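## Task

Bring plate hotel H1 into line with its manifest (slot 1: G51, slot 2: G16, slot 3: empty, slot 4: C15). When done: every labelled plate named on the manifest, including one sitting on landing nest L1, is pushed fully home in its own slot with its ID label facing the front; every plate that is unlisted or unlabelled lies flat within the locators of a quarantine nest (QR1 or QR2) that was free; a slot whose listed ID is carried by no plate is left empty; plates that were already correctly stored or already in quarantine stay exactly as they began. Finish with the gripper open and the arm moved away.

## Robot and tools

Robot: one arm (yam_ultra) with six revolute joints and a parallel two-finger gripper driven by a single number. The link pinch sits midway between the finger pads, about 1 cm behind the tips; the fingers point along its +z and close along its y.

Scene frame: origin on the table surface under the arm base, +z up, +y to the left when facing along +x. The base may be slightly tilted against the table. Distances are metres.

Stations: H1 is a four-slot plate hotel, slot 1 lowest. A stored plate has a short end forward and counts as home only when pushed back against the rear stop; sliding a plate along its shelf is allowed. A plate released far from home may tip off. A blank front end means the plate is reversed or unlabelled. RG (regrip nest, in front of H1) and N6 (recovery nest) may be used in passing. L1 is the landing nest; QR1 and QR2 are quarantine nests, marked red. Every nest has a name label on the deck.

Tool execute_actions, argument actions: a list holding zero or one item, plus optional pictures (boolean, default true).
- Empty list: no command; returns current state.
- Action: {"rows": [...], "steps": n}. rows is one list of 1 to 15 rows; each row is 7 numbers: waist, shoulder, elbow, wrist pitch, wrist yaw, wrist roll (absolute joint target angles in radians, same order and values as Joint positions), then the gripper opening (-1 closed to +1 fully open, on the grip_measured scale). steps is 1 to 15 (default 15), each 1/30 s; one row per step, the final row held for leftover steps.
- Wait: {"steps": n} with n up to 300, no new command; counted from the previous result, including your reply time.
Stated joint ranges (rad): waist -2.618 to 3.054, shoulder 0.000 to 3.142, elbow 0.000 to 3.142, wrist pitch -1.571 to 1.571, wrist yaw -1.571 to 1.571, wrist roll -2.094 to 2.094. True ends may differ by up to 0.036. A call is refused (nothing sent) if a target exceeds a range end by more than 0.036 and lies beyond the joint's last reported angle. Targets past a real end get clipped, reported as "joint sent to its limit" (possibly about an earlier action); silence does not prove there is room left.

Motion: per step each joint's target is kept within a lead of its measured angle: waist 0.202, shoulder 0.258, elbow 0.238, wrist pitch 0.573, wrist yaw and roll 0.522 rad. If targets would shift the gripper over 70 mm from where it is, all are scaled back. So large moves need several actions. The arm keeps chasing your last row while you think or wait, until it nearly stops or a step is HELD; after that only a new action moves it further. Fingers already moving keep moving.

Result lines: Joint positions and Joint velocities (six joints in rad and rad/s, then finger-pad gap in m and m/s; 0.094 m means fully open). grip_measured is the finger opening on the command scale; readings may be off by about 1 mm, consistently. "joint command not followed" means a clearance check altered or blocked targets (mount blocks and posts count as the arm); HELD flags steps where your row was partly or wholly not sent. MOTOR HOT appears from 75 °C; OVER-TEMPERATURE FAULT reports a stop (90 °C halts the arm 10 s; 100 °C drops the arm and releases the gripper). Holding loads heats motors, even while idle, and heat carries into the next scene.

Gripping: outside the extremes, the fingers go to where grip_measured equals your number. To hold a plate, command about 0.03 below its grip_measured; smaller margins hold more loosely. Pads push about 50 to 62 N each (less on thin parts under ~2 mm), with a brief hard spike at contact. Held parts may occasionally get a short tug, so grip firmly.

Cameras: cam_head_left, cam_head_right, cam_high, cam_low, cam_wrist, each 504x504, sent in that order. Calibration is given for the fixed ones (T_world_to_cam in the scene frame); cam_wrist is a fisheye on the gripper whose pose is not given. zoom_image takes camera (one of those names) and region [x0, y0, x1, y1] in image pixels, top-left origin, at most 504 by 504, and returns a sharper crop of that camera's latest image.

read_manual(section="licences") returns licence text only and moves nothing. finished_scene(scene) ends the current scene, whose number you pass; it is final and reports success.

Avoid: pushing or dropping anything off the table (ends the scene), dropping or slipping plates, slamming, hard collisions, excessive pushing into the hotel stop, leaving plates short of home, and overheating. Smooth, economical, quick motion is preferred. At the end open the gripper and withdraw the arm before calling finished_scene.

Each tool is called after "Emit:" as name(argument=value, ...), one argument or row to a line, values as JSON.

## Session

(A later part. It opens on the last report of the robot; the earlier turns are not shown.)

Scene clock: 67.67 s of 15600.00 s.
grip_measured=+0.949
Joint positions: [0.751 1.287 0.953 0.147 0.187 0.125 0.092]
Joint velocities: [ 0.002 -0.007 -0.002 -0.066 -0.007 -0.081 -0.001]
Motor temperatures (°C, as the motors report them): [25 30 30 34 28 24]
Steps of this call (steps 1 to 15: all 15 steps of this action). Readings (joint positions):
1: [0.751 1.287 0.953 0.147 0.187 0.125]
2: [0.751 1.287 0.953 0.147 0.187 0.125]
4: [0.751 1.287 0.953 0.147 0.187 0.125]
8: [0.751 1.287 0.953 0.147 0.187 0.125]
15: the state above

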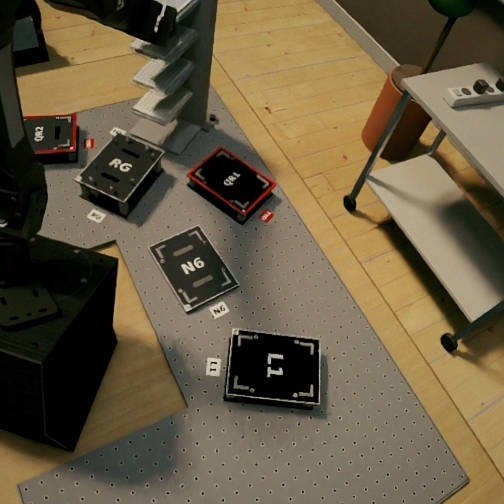

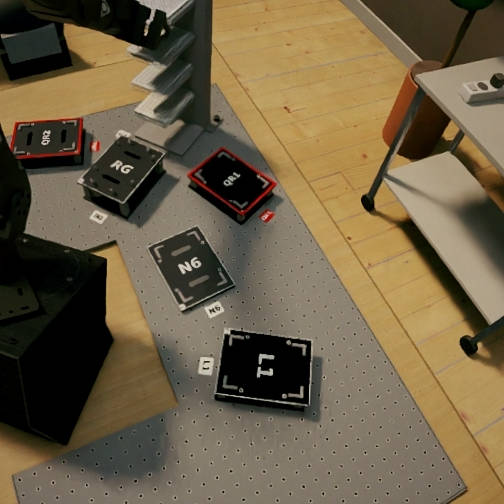

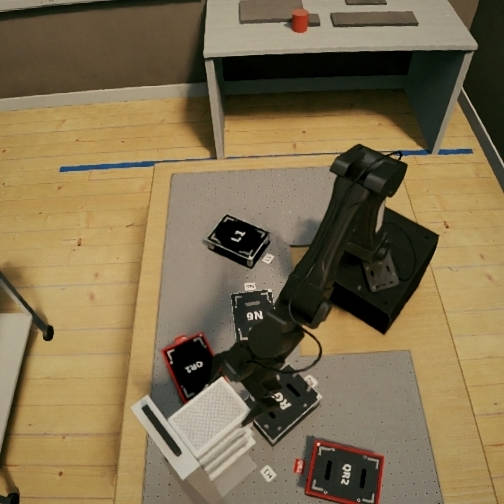

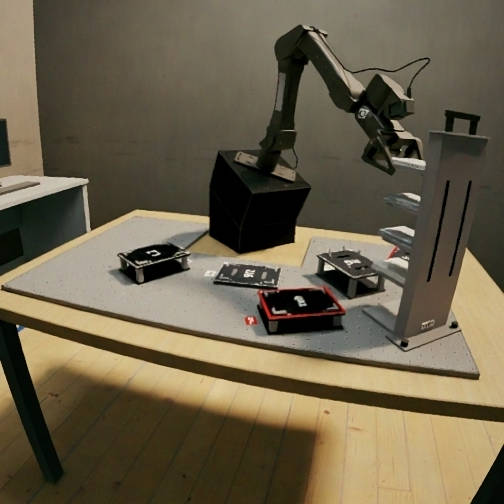

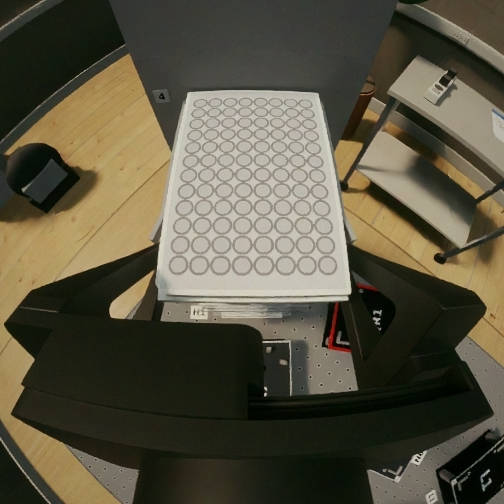

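Emit:
execute_actions(
  actions=[
    {"rows":[[0.75,1.258,0.97,0.162,0.19,0.122,1],[0.75,1.258,0.96,0.162,0.19,0.122,1],[0.755,1.258,0.95,0.162,0.2,0.122,1],[0.76,1.25,0.94,0.162,0.2,0.122,1],[0.762,1.24,0.93,0.162,0.2,0.122,1],[0.762,1.23,0.925,0.162,0.2,0.122,1],[0.762,1.22,0.925,0.162,0.2,0.122,1],[0.762,1.22,0.925,0.17,0.2,0.122,1],[0.762,1.22,0.925,0.18,0.2,0.122,1]],"steps":15},
  ],
  pictures=false,
)

Emit:
execute_actions(
  actions=[
    {"steps":8},
  ],
)

Emit:
zoom_image(
  camera="cam_low",
  region=[350, 110, 450, 210],
)

Scene clock: 70.13 s of 15600.00 s.
grip_measured=+1.000
Joint positions: [0.754 1.253 0.93  0.148 0.187 0.125 0.094]
Joint velocities: [-0.022  0.027 -0.012  0.007 -0.066  0.007  0.   ]
Motor temperatures (°C, as the motors report them): [25 30 30 34 28 24]
Steps of this call (steps 1 to 15: the robot went on to your last target; steps 16 to 59: nothing new was sent; steps 60 to 74: all 15 steps of this action). Readings (joint positions):
60: [0.751 1.287 0.953 0.147 0.187 0.125]
61: [0.751 1.287 0.953 0.147 0.187 0.125]
63: [0.751 1.287 0.953 0.147 0.187 0.125]
67: [0.753 1.266 0.935 0.148 0.187 0.125]
74: the state above

Scene clock: 70.40 s of 15600.00 s.
grip_measured=+1.000
Joint positions: [0.754 1.253 0.93  0.148 0.187 0.125 0.094]
Joint velocities: [ 0.007 -0.012 -0.012 -0.051  0.037 -0.051  0.   ]
Motor temperatures (°C, as the motors report them): [25 30 30 34 28 24]
Steps of this call (steps 1 to 8: the robot went on to your last target). Readings (joint positions):
1: [0.754 1.253 0.930 0.148 0.187 0.125]
2: [0.754 1.253 0.930 0.148 0.187 0.125]
4: [0.754 1.253 0.930 0.148 0.187 0.125]
8: the state above

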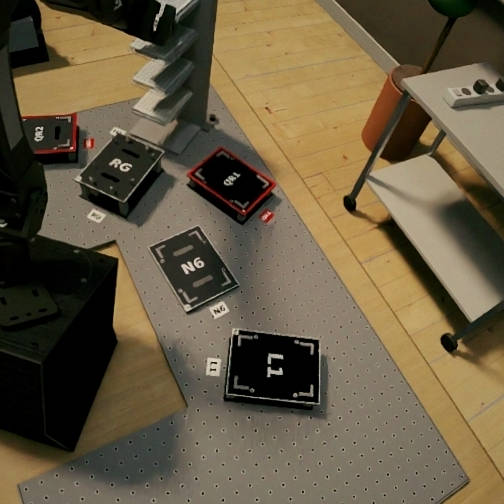

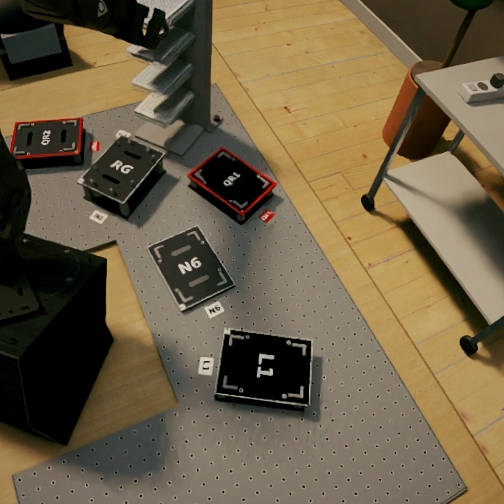

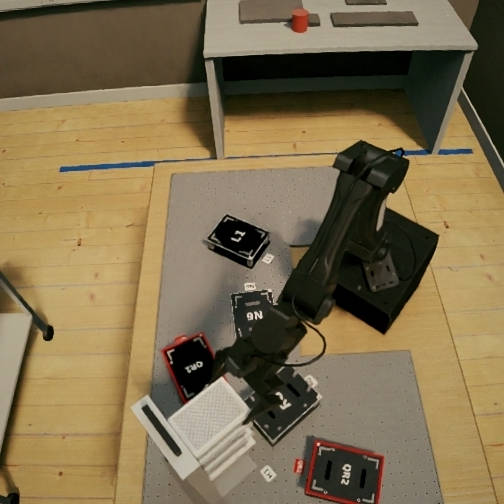

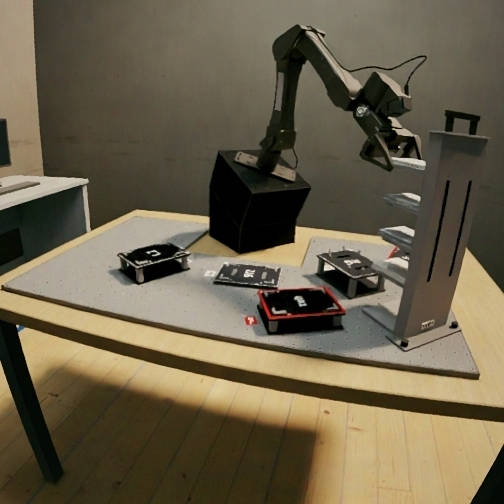

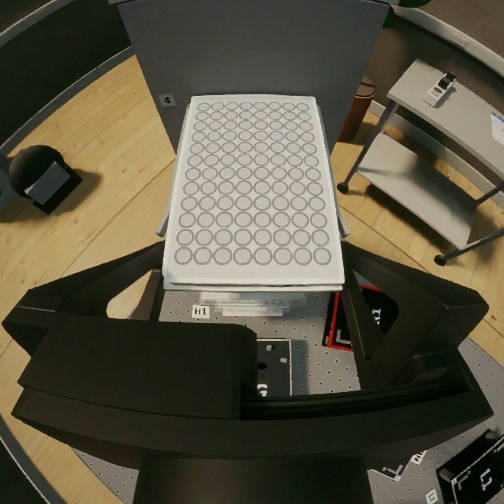

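Region (350, 110, 450, 210) of cam_low's 504x504 image, scaled by 5.040, with more detail than that image has.

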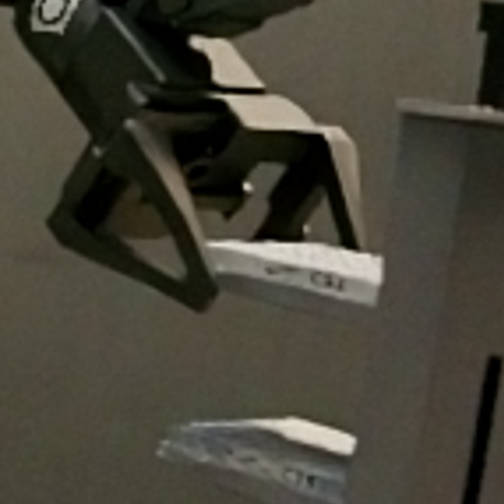

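Emit:
execute_actions(
  actions=[
    {"rows":[[0.762,1.22,0.925,0.18,0.2,0.122,0.9],[0.762,1.22,0.925,0.18,0.2,0.122,0.86],[0.762,1.22,0.925,0.18,0.2,0.122,0.83],[0.762,1.22,0.925,0.18,0.2,0.122,0.8],[0.762,1.22,0.925,0.18,0.2,0.122,0.77]],"steps":12},
  ],
  pictures=false,
)

Emit:
zoom_image(
  camera="cam_head_left",
  region=[60, 115, 180, 235],
)

Scene clock: 76.13 s of 15600.00 s.
grip_measured=+0.944
Joint positions: [0.754 1.253 0.93  0.148 0.187 0.125 0.091]
Joint velocities: [-0.002 -0.012  0.017  0.037  0.022  0.066  0.001]
Motor temperatures (°C, as the motors report them): [25 31 30 35 28 24]
Steps of this call (steps 1 to 15: the robot went on to your last target; steps 16 to 90: nothing new was sent; then 2.33 s passed at rest; steps 91 to 102: all 12 steps of this action). Readings (joint positions):
91: [0.754 1.253 0.930 0.148 0.187 0.125]
92: [0.754 1.253 0.930 0.148 0.187 0.125]
94: [0.754 1.253 0.930 0.148 0.187 0.125]
98: [0.754 1.253 0.930 0.148 0.187 0.125]
102: the state above

Region (60, 115, 180, 235) of cam_head_left's 504x504 image, scaled by 4.200, with more detail than that image has.

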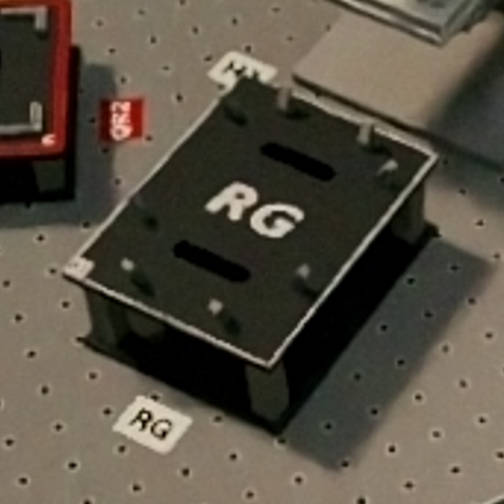

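Emit:
execute_actions(
  actions=[],
)

Emit:
zoom_image(
  camera="cam_wrist",
  region=[130, 190, 380, 330],
)

Emit:
zoom_image(
  camera="cam_head_right",
  region=[110, 0, 210, 80],
)

Scene clock: 77.97 s of 15600.00 s.
grip_measured=+0.944
Joint positions: [0.754 1.253 0.93  0.148 0.187 0.125 0.091]
Joint velocities: [ 0.017 -0.017  0.002  0.037  0.022 -0.007  0.   ]
Motor temperatures (°C, as the motors report them): [25 31 30 35 28 24]
Steps of this call (steps 1 to 15: the robot went on to your last target; steps 16 to 55: nothing new was sent). Readings (joint positions):
1: [0.754 1.253 0.930 0.148 0.187 0.125]
2: [0.754 1.253 0.930 0.148 0.187 0.125]
4: [0.754 1.253 0.930 0.148 0.187 0.125]
8: [0.754 1.253 0.930 0.148 0.187 0.125]
55: the state above
The arm was judged still, so your last target was given up. Only a new action makes it travel on or press farther. Fingers that are still opening or closing keep moving.

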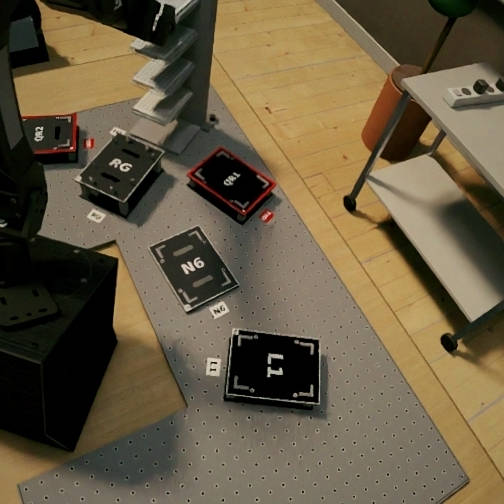

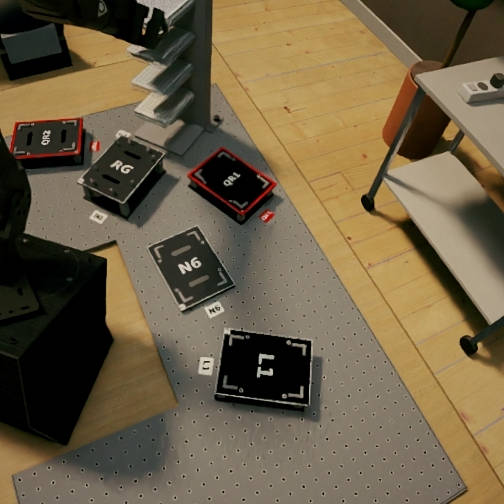

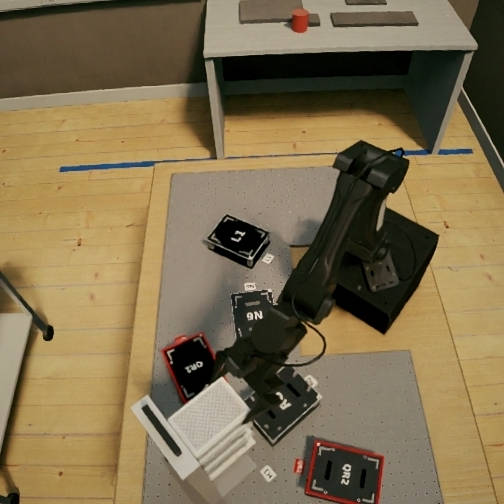

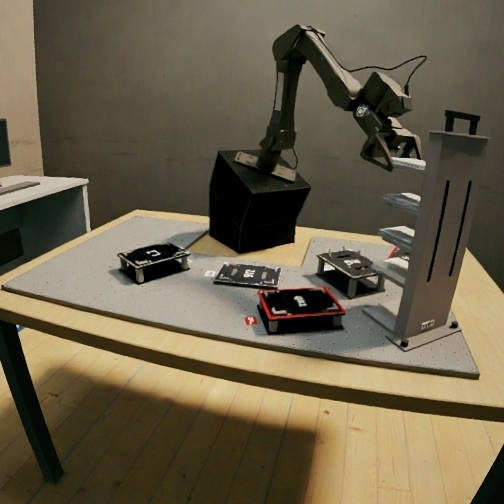

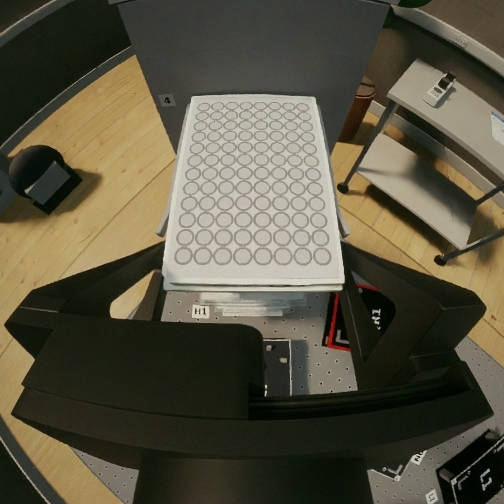

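Region (130, 190, 380, 330) of cam_wrist's 504x504 image, scaled by 2.016, with more detail than that image has; it fills the top 282 rows of this view, and the rest is white.

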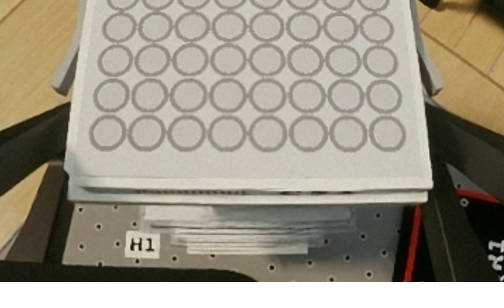

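Region (110, 0, 210, 80) of cam_head_right's 504x504 image, scaled by 5.040, with more detail than that image has; it fills the top 403 rows of this view, and the rest is white.

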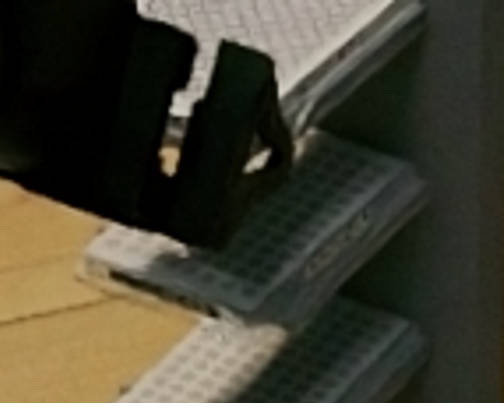

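Emit:
execute_actions(
  actions=[
    {"rows":[[0.762,1.22,0.925,0.18,0.2,0.122,1],[0.762,1.22,0.925,0.18,0.2,0.122,1],[0.762,1.22,0.925,0.18,0.2,0.122,1],[0.762,1.22,0.925,0.18,0.2,0.122,1],[0.762,1.21,0.925,0.18,0.2,0.122,1],[0.762,1.196,0.925,0.165,0.2,0.122,1]],"steps":15},
  ],
)

Emit:
zoom_image(
  camera="cam_low",
  region=[370, 130, 440, 200],
)

Emit:
zoom_image(
  camera="cam_wrist",
  region=[130, 190, 380, 330],
)

Scene clock: 82.13 s of 15600.00 s.
grip_measured=+1.000
Joint positions: [0.754 1.225 0.93  0.139 0.187 0.125 0.094]
Joint velocities: [-0.007 -0.002  0.007  0.037 -0.007  0.037  0.   ]
Motor temperatures (°C, as the motors report them): [25 32 30 35 28 24]
Steps of this call (steps 1 to 90: nothing new was sent; then 0.67 s passed at rest; steps 91 to 105: all 15 steps of this action). Readings (joint positions):
91: [0.754 1.253 0.930 0.148 0.187 0.125]
92: [0.754 1.253 0.930 0.148 0.187 0.125]
94: [0.754 1.253 0.930 0.148 0.187 0.125]
98: [0.754 1.241 0.930 0.141 0.187 0.125]
105: the state above

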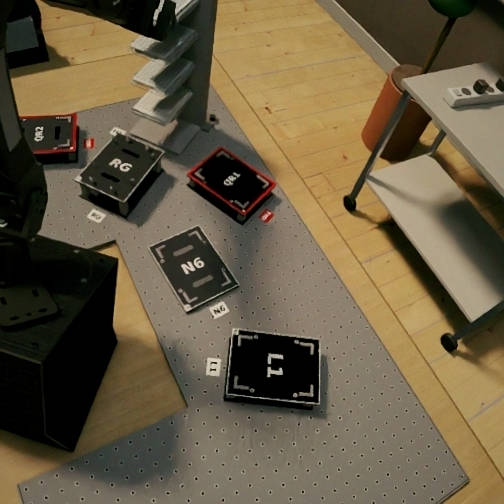

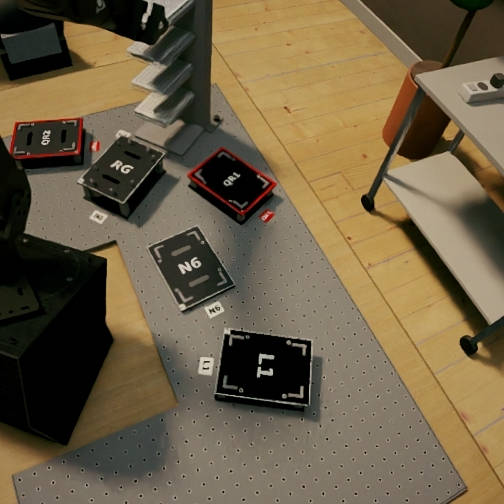

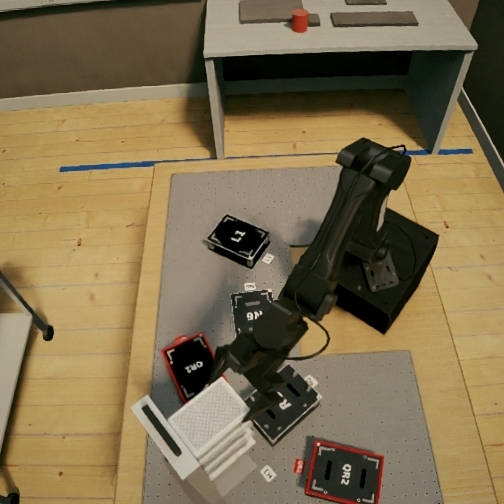

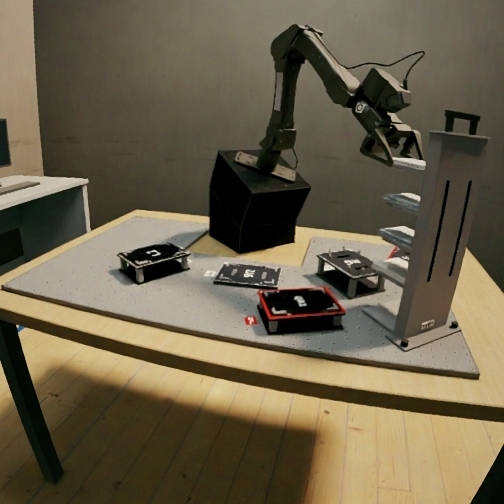

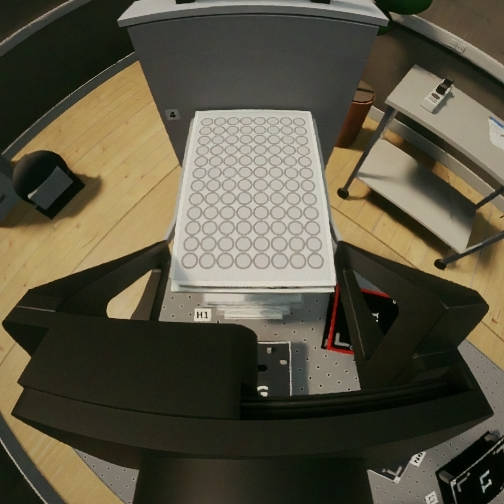

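Region (370, 130, 440, 200) of cam_low's 504x504 image, scaled by 7.200, with more detail than that image has.

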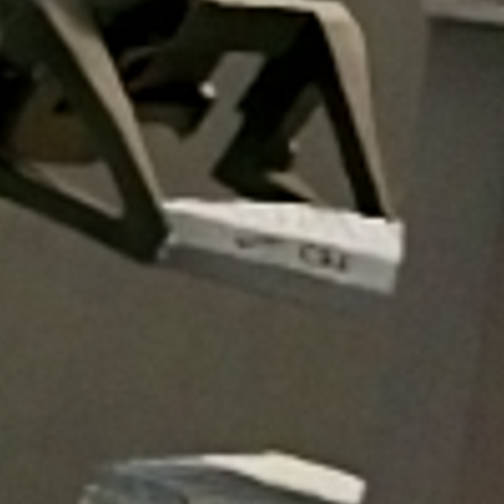

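Region (130, 190, 380, 330) of cam_wrist's 504x504 image, scaled by 2.016, with more detail than that image has; it fills the top 282 rows of this view, and the rest is white.

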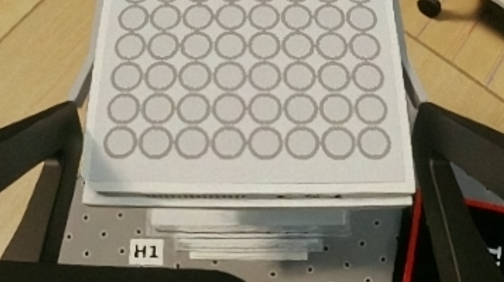

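Emit:
execute_actions(
  actions=[
    {"rows":[[0.75,1.21,0.96,0.165,0.19,0.122,1],[0.745,1.22,0.975,0.165,0.19,0.122,1],[0.742,1.23,0.985,0.165,0.19,0.122,1],[0.742,1.237,0.993,0.165,0.19,0.122,1]],"steps":12},
  ],
  pictures=false,
)

Emit:
execute_actions(
  actions=[
    {"rows":[[0.742,1.237,0.993,0.165,0.19,0.122,0.93],[0.742,1.237,0.993,0.165,0.19,0.122,0.88],[0.742,1.237,0.993,0.165,0.19,0.122,0.83],[0.742,1.237,0.993,0.165,0.19,0.122,0.78],[0.742,1.237,0.993,0.165,0.19,0.122,0.7]],"steps":12},
  ],
)

Emit:
zoom_image(
  camera="cam_low",
  region=[370, 130, 440, 200],
)

Scene clock: 84.70 s of 15600.00 s.
grip_measured=+1.000
Joint positions: [0.753 1.236 0.951 0.137 0.188 0.125 0.094]
Joint velocities: [ 0.012 -0.022 -0.002  0.022  0.007 -0.037  0.   ]
Motor temperatures (°C, as the motors report them): [25 32 30 35 28 24]
Steps of this call (steps 1 to 15: the robot went on to your last target; steps 16 to 65: nothing new was sent; steps 66 to 77: all 12 steps of this action). Readings (joint positions):
66: [0.754 1.224 0.930 0.139 0.187 0.125]
67: [0.754 1.224 0.930 0.139 0.187 0.125]
69: [0.754 1.229 0.937 0.139 0.187 0.125]
73: [0.753 1.236 0.951 0.137 0.188 0.125]
77: the state above

Scene clock: 85.10 s of 15600.00 s.
grip_measured=+0.757
Joint positions: [0.751 1.236 0.951 0.138 0.19  0.125 0.083]
Joint velocities: [-0.012  0.017 -0.007  0.081  0.051 -0.037 -0.   ]
Motor temperatures (°C, as the motors report them): [25 32 30 35 28 24]
Steps of this call (steps 1 to 12: all 12 steps of this action). Readings (joint positions):
1: [0.752 1.236 0.951 0.137 0.189 0.125]
2: [0.751 1.236 0.951 0.137 0.190 0.125]
4: [0.751 1.236 0.951 0.138 0.190 0.125]
8: [0.751 1.236 0.951 0.138 0.190 0.125]
12: the state above

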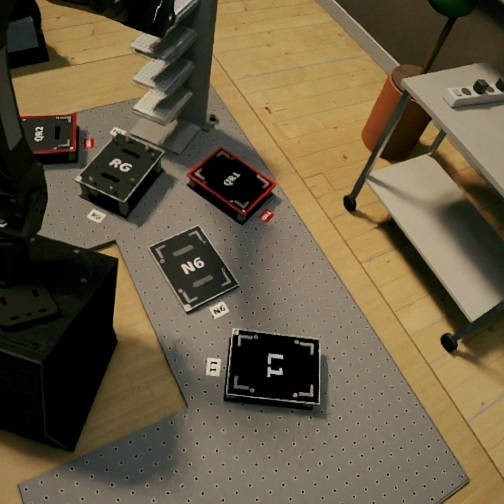

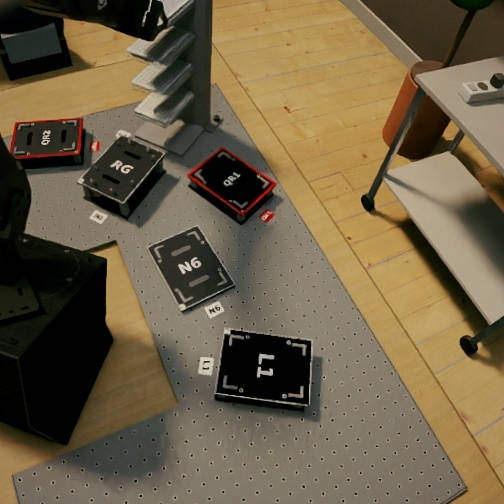

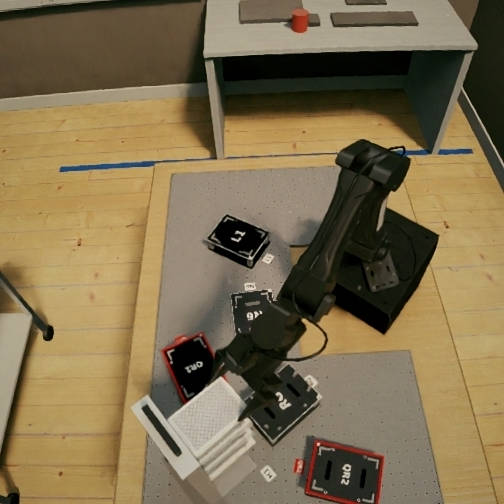

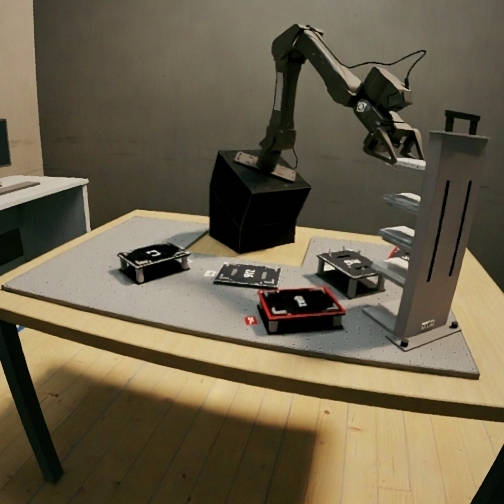

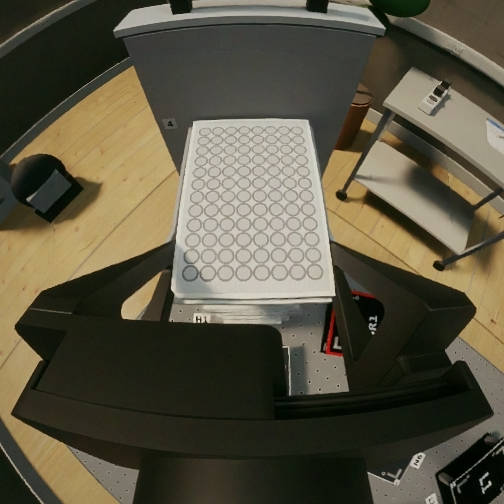

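Region (370, 130, 440, 200) of cam_low's 504x504 image, scaled by 7.200, with more detail than that image has.

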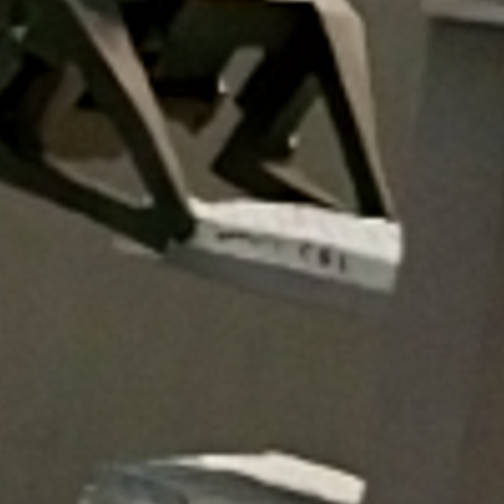

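Emit:
execute_actions(
  actions=[
    {"rows":[[0.75,1.22,1.0,0.15,0.19,0.125,0.7],[0.75,1.205,1.005,0.14,0.19,0.125,0.7],[0.75,1.198,1.01,0.13,0.19,0.125,0.7],[0.75,1.19,1.015,0.12,0.19,0.125,0.7],[0.75,1.182,1.02,0.11,0.19,0.125,0.7],[0.75,1.182,1.02,0.105,0.19,0.125,0.7]],"steps":15},
  ],
)

Scene clock: 89.50 s of 15600.00 s.
grip_measured=+0.757
Joint positions: [0.751 1.209 0.978 0.09  0.19  0.125 0.083]
Joint velocities: [-0.012  0.007 -0.022 -0.081 -0.007  0.007  0.001]
Motor temperatures (°C, as the motors report them): [25 32 30 36 28 24]
Steps of this call (steps 1 to 15: the robot went on to your last target; steps 16 to 90: nothing new was sent; then 0.90 s passed at rest; steps 91 to 105: all 15 steps of this action). Readings (joint positions):
91: [0.751 1.236 0.951 0.138 0.190 0.125]
92: [0.751 1.236 0.952 0.136 0.190 0.125]
94: [0.751 1.234 0.960 0.122 0.190 0.125]
98: [0.751 1.215 0.974 0.097 0.190 0.125]
105: the state above

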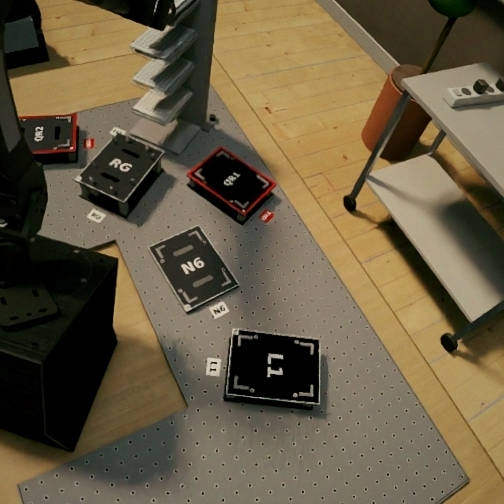

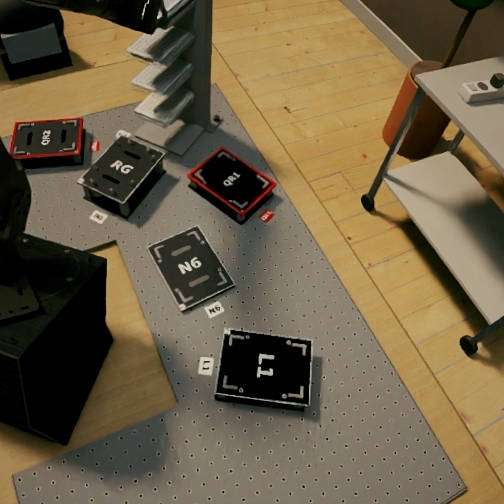

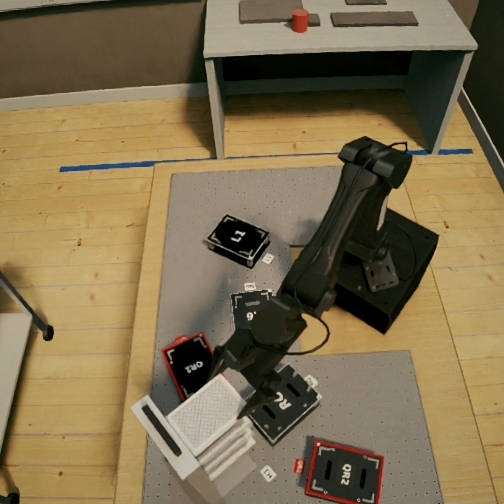

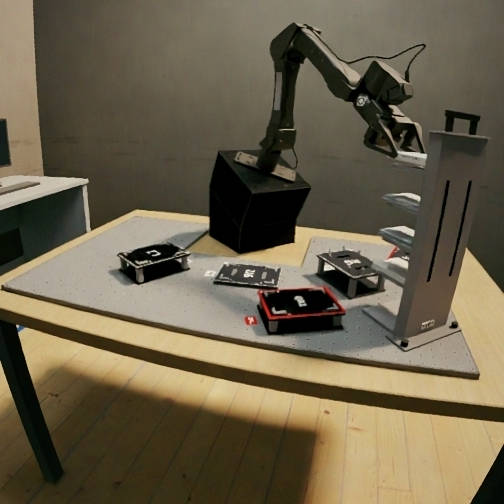

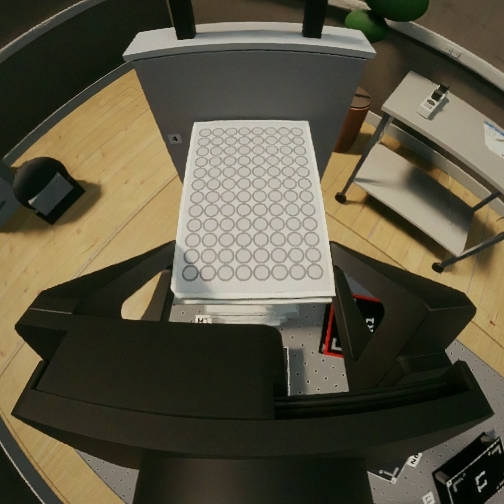

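Emit:
execute_actions(
  actions=[
    {"rows":[[0.76,1.18,0.98,0.12,0.203,0.13,0.7],[0.762,1.175,0.97,0.125,0.206,0.13,0.7],[0.764,1.17,0.96,0.13,0.209,0.13,0.7],[0.766,1.165,0.95,0.135,0.212,0.13,0.7],[0.768,1.16,0.94,0.14,0.214,0.13,0.7],[0.77,1.155,0.93,0.145,0.216,0.13,0.7],[0.772,1.15,0.92,0.15,0.218,0.13,0.7],[0.774,1.145,0.91,0.155,0.22,0.13,0.7],[0.776,1.14,0.9,0.16,0.222,0.13,0.7],[0.778,1.135,0.89,0.165,0.224,0.13,0.7],[0.78,1.13,0.88,0.17,0.226,0.13,0.7],[0.782,1.125,0.87,0.172,0.226,0.13,0.7],[0.784,1.12,0.86,0.172,0.226,0.13,0.7]],"steps":15},
  ],
  pictures=false,
)

Emit:
execute_actions(
  actions=[
    {"steps":10},
  ],
)

Emit:
zoom_image(
  camera="cam_low",
  region=[360, 120, 440, 200],
)

Scene clock: 103.60 s of 15600.00 s.
grip_measured=+0.757
Joint positions: [0.774 1.151 0.868 0.126 0.209 0.125 0.083]
Joint velocities: [ 0.022 -0.051 -0.144 -0.022  0.066 -0.007 -0.001]
Motor temperatures (°C, as the motors report them): [25 33 31 36 28 24]
Steps of this call (steps 1 to 15: the robot went on to your last target; steps 16 to 90: nothing new was sent; then 10.60 s passed at rest; steps 91 to 105: all 15 steps of this action). Readings (joint positions):
91: [0.751 1.209 0.978 0.090 0.190 0.125]
92: [0.751 1.209 0.978 0.090 0.190 0.125]
94: [0.752 1.205 0.971 0.094 0.193 0.125]
98: [0.761 1.182 0.934 0.107 0.199 0.125]
105: the state above

Scene clock: 103.93 s of 15600.00 s.
grip_measured=+0.757
Joint positions: [0.775 1.149 0.865 0.134 0.211 0.125 0.083]
Joint velocities: [-0.017 -0.002 -0.007  0.007  0.007 -0.007 -0.   ]
Motor temperatures (°C, as the motors report them): [25 33 31 36 28 24]
Steps of this call (steps 1 to 10: the robot went on to your last target). Readings (joint positions):
1: [0.775 1.150 0.865 0.127 0.209 0.125]
2: [0.775 1.150 0.865 0.129 0.210 0.125]
4: [0.775 1.149 0.865 0.132 0.210 0.125]
8: [0.775 1.149 0.865 0.134 0.211 0.125]
10: the state above

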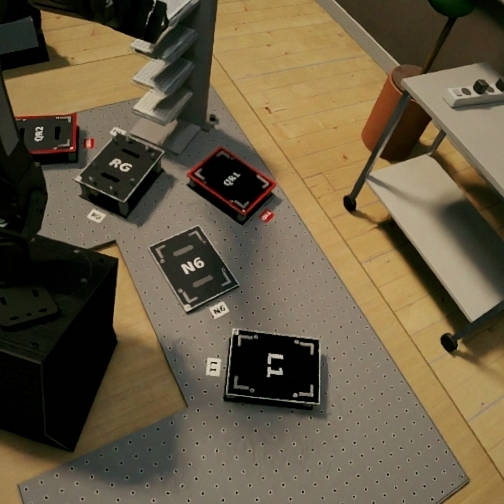

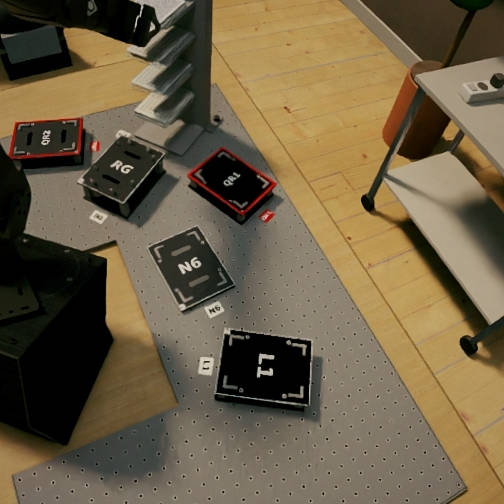

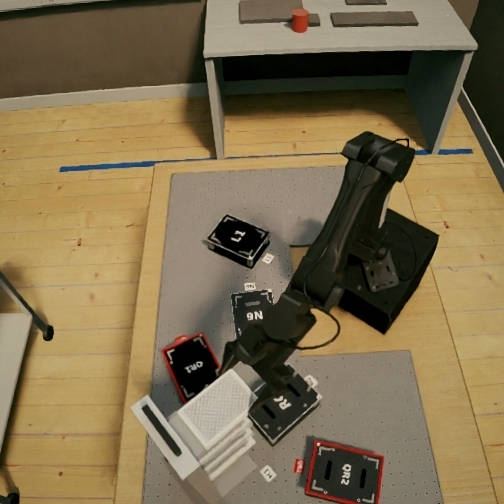

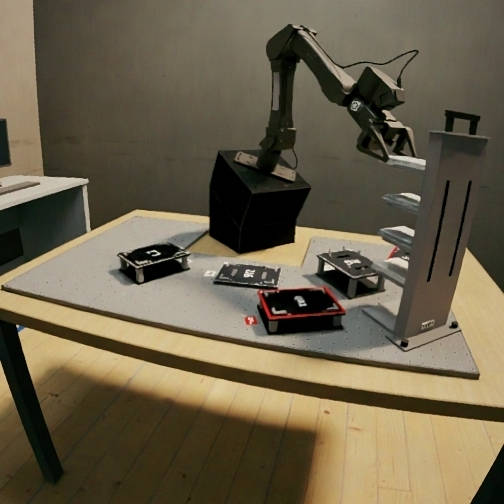

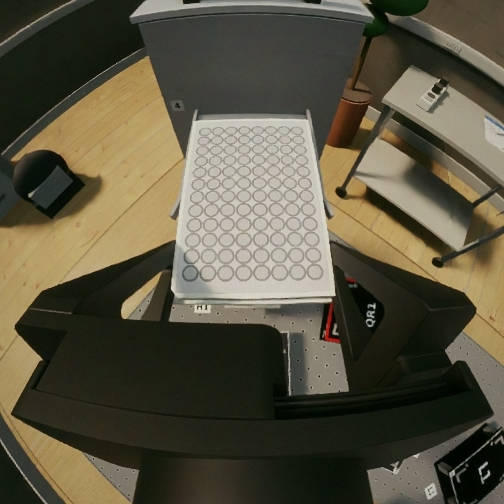

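Region (360, 120, 440, 200) of cam_low's 504x504 image, scaled by 6.300, with more detail than that image has.

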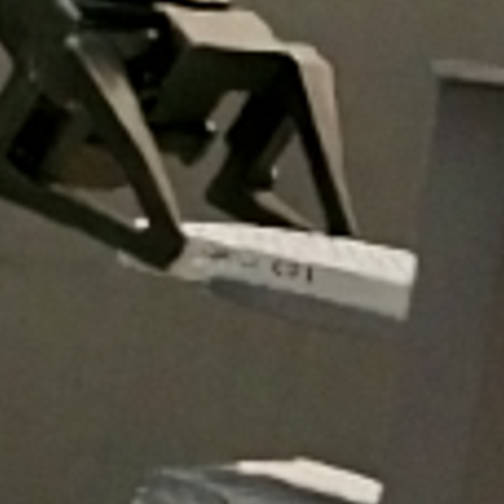

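Emit:
execute_actions(
  actions=[
    {"rows":[[0.766,1.147,0.905,0.165,0.2,0.125,0.7],[0.764,1.153,0.911,0.165,0.198,0.125,0.7],[0.762,1.159,0.917,0.165,0.196,0.125,0.7],[0.76,1.165,0.923,0.165,0.194,0.125,0.7],[0.758,1.171,0.929,0.165,0.193,0.125,0.7],[0.756,1.177,0.935,0.165,0.193,0.125,0.7],[0.755,1.184,0.942,0.165,0.193,0.125,0.7],[0.755,1.184,0.942,0.165,0.193,0.125,0.7],[0.755,1.184,0.942,0.165,0.193,0.125,0.7],[0.755,1.184,0.942,0.165,0.193,0.125,0.7],[0.755,1.184,0.942,0.165,0.193,0.125,0.7],[0.755,1.184,0.942,0.165,0.193,0.125,0.8],[0.755,1.184,0.942,0.165,0.193,0.125,1]],"steps":15},
  ],
  pictures=false,
)

Scene clock: 107.50 s of 15600.00 s.
grip_measured=+1.000
Joint positions: [0.765 1.188 0.902 0.137 0.202 0.127 0.094]
Joint velocities: [-0.017  0.002 -0.002  0.037 -0.007  0.007  0.   ]
Motor temperatures (°C, as the motors report them): [25 33 31 36 28 24]
Steps of this call (steps 1 to 15: the robot went on to your last target; steps 16 to 90: nothing new was sent; then 0.07 s passed at rest; steps 91 to 105: all 15 steps of this action). Readings (joint positions):
91: [0.775 1.149 0.862 0.136 0.212 0.127]
92: [0.775 1.149 0.862 0.136 0.211 0.127]
94: [0.774 1.156 0.869 0.136 0.209 0.127]
98: [0.766 1.182 0.896 0.136 0.204 0.127]
105: the state above

Emit:
execute_actions(
  actions=[
    {"rows":[[0.755,1.184,0.99,0.12,0.19,0.13,1],[0.755,1.184,1.04,0.06,0.19,0.13,1],[0.75,1.2,1.09,0,0.18,0.14,1],[0.745,1.22,1.14,-0.06,0.17,0.145,1],[0.74,1.24,1.19,-0.12,0.16,0.15,1],[0.735,1.26,1.24,-0.18,0.15,0.155,1],[0.73,1.28,1.29,-0.25,0.14,0.16,1],[0.725,1.3,1.34,-0.32,0.13,0.165,1],[0.72,1.32,1.39,-0.39,0.12,0.17,1],[0.715,1.34,1.44,-0.46,0.11,0.173,1],[0.71,1.36,1.48,-0.52,0.1,0.173,1],[0.705,1.38,1.52,-0.58,0.09,0.173,1],[0.7,1.395,1.55,-0.63,0.082,0.173,1],[0.697,1.41,1.58,-0.67,0.082,0.173,1],[0.697,1.418,1.6,-0.69,0.082,0.173,1]]},
  ],
  pictures=false,
)

Emit:
execute_actions(
  actions=[
    {"steps":25},
  ],
)

Scene clock: 111.40 s of 15600.00 s.
grip_measured=+1.000
Joint positions: [ 0.71   1.391  1.531 -0.468  0.114  0.162  0.094]
Joint velocities: [-0.125  0.447  0.74  -1.326 -0.081  0.081  0.   ]
Motor temperatures (°C, as the motors report them): [25 32 31 37 28 24]
Steps of this call (steps 1 to 15: the robot went on to your last target; steps 16 to 90: nothing new was sent; then 0.40 s passed at rest; steps 91 to 105: all 15 steps of this action). Readings (joint positions):
91: [0.765 1.189 0.908 0.130 0.201 0.127]
92: [0.765 1.192 0.928 0.107 0.200 0.127]
94: [0.762 1.209 1.003 0.041 0.194 0.130]
98: [0.745 1.270 1.223 -0.111 0.169 0.143]
105: the state above

Scene clock: 112.23 s of 15600.00 s.
grip_measured=+1.000
Joint positions: [ 0.706  1.429  1.563 -0.688  0.09   0.167  0.094]
Joint velocities: [ 0.012 -0.017  0.012 -0.022 -0.007 -0.037  0.   ]
Motor temperatures (°C, as the motors report them): [25 32 31 36 28 24]
Steps of this call (steps 1 to 25: the robot went on to your last target). Readings (joint positions):
1: [0.708 1.403 1.550 -0.507 0.110 0.163]
2: [0.706 1.412 1.560 -0.539 0.107 0.164]
4: [0.706 1.421 1.563 -0.591 0.100 0.165]
8: [0.706 1.429 1.563 -0.657 0.094 0.166]
25: the state above

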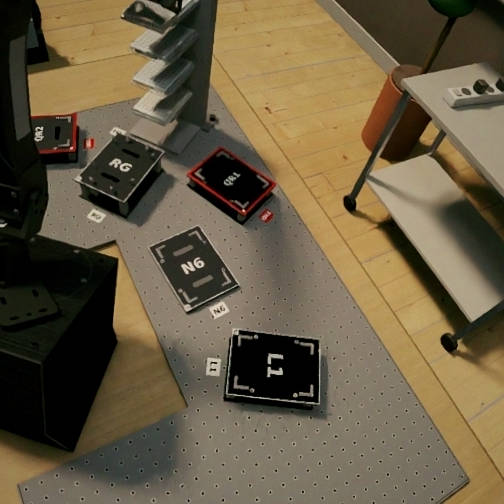

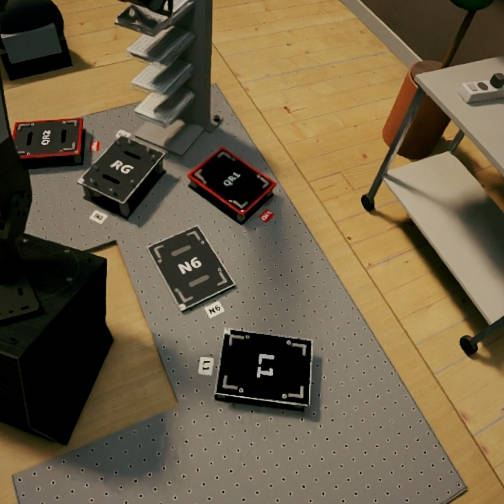

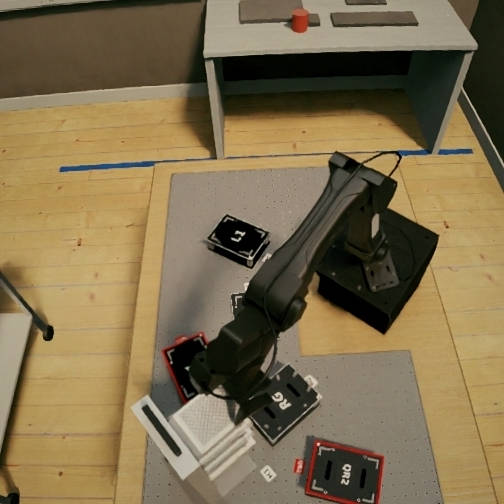

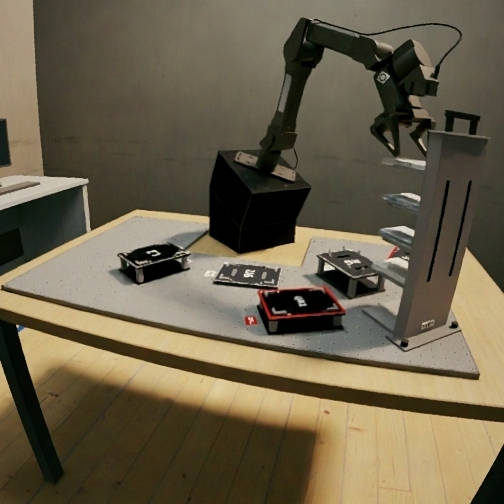

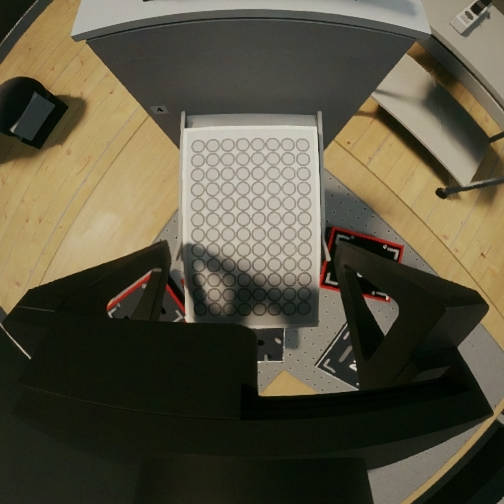

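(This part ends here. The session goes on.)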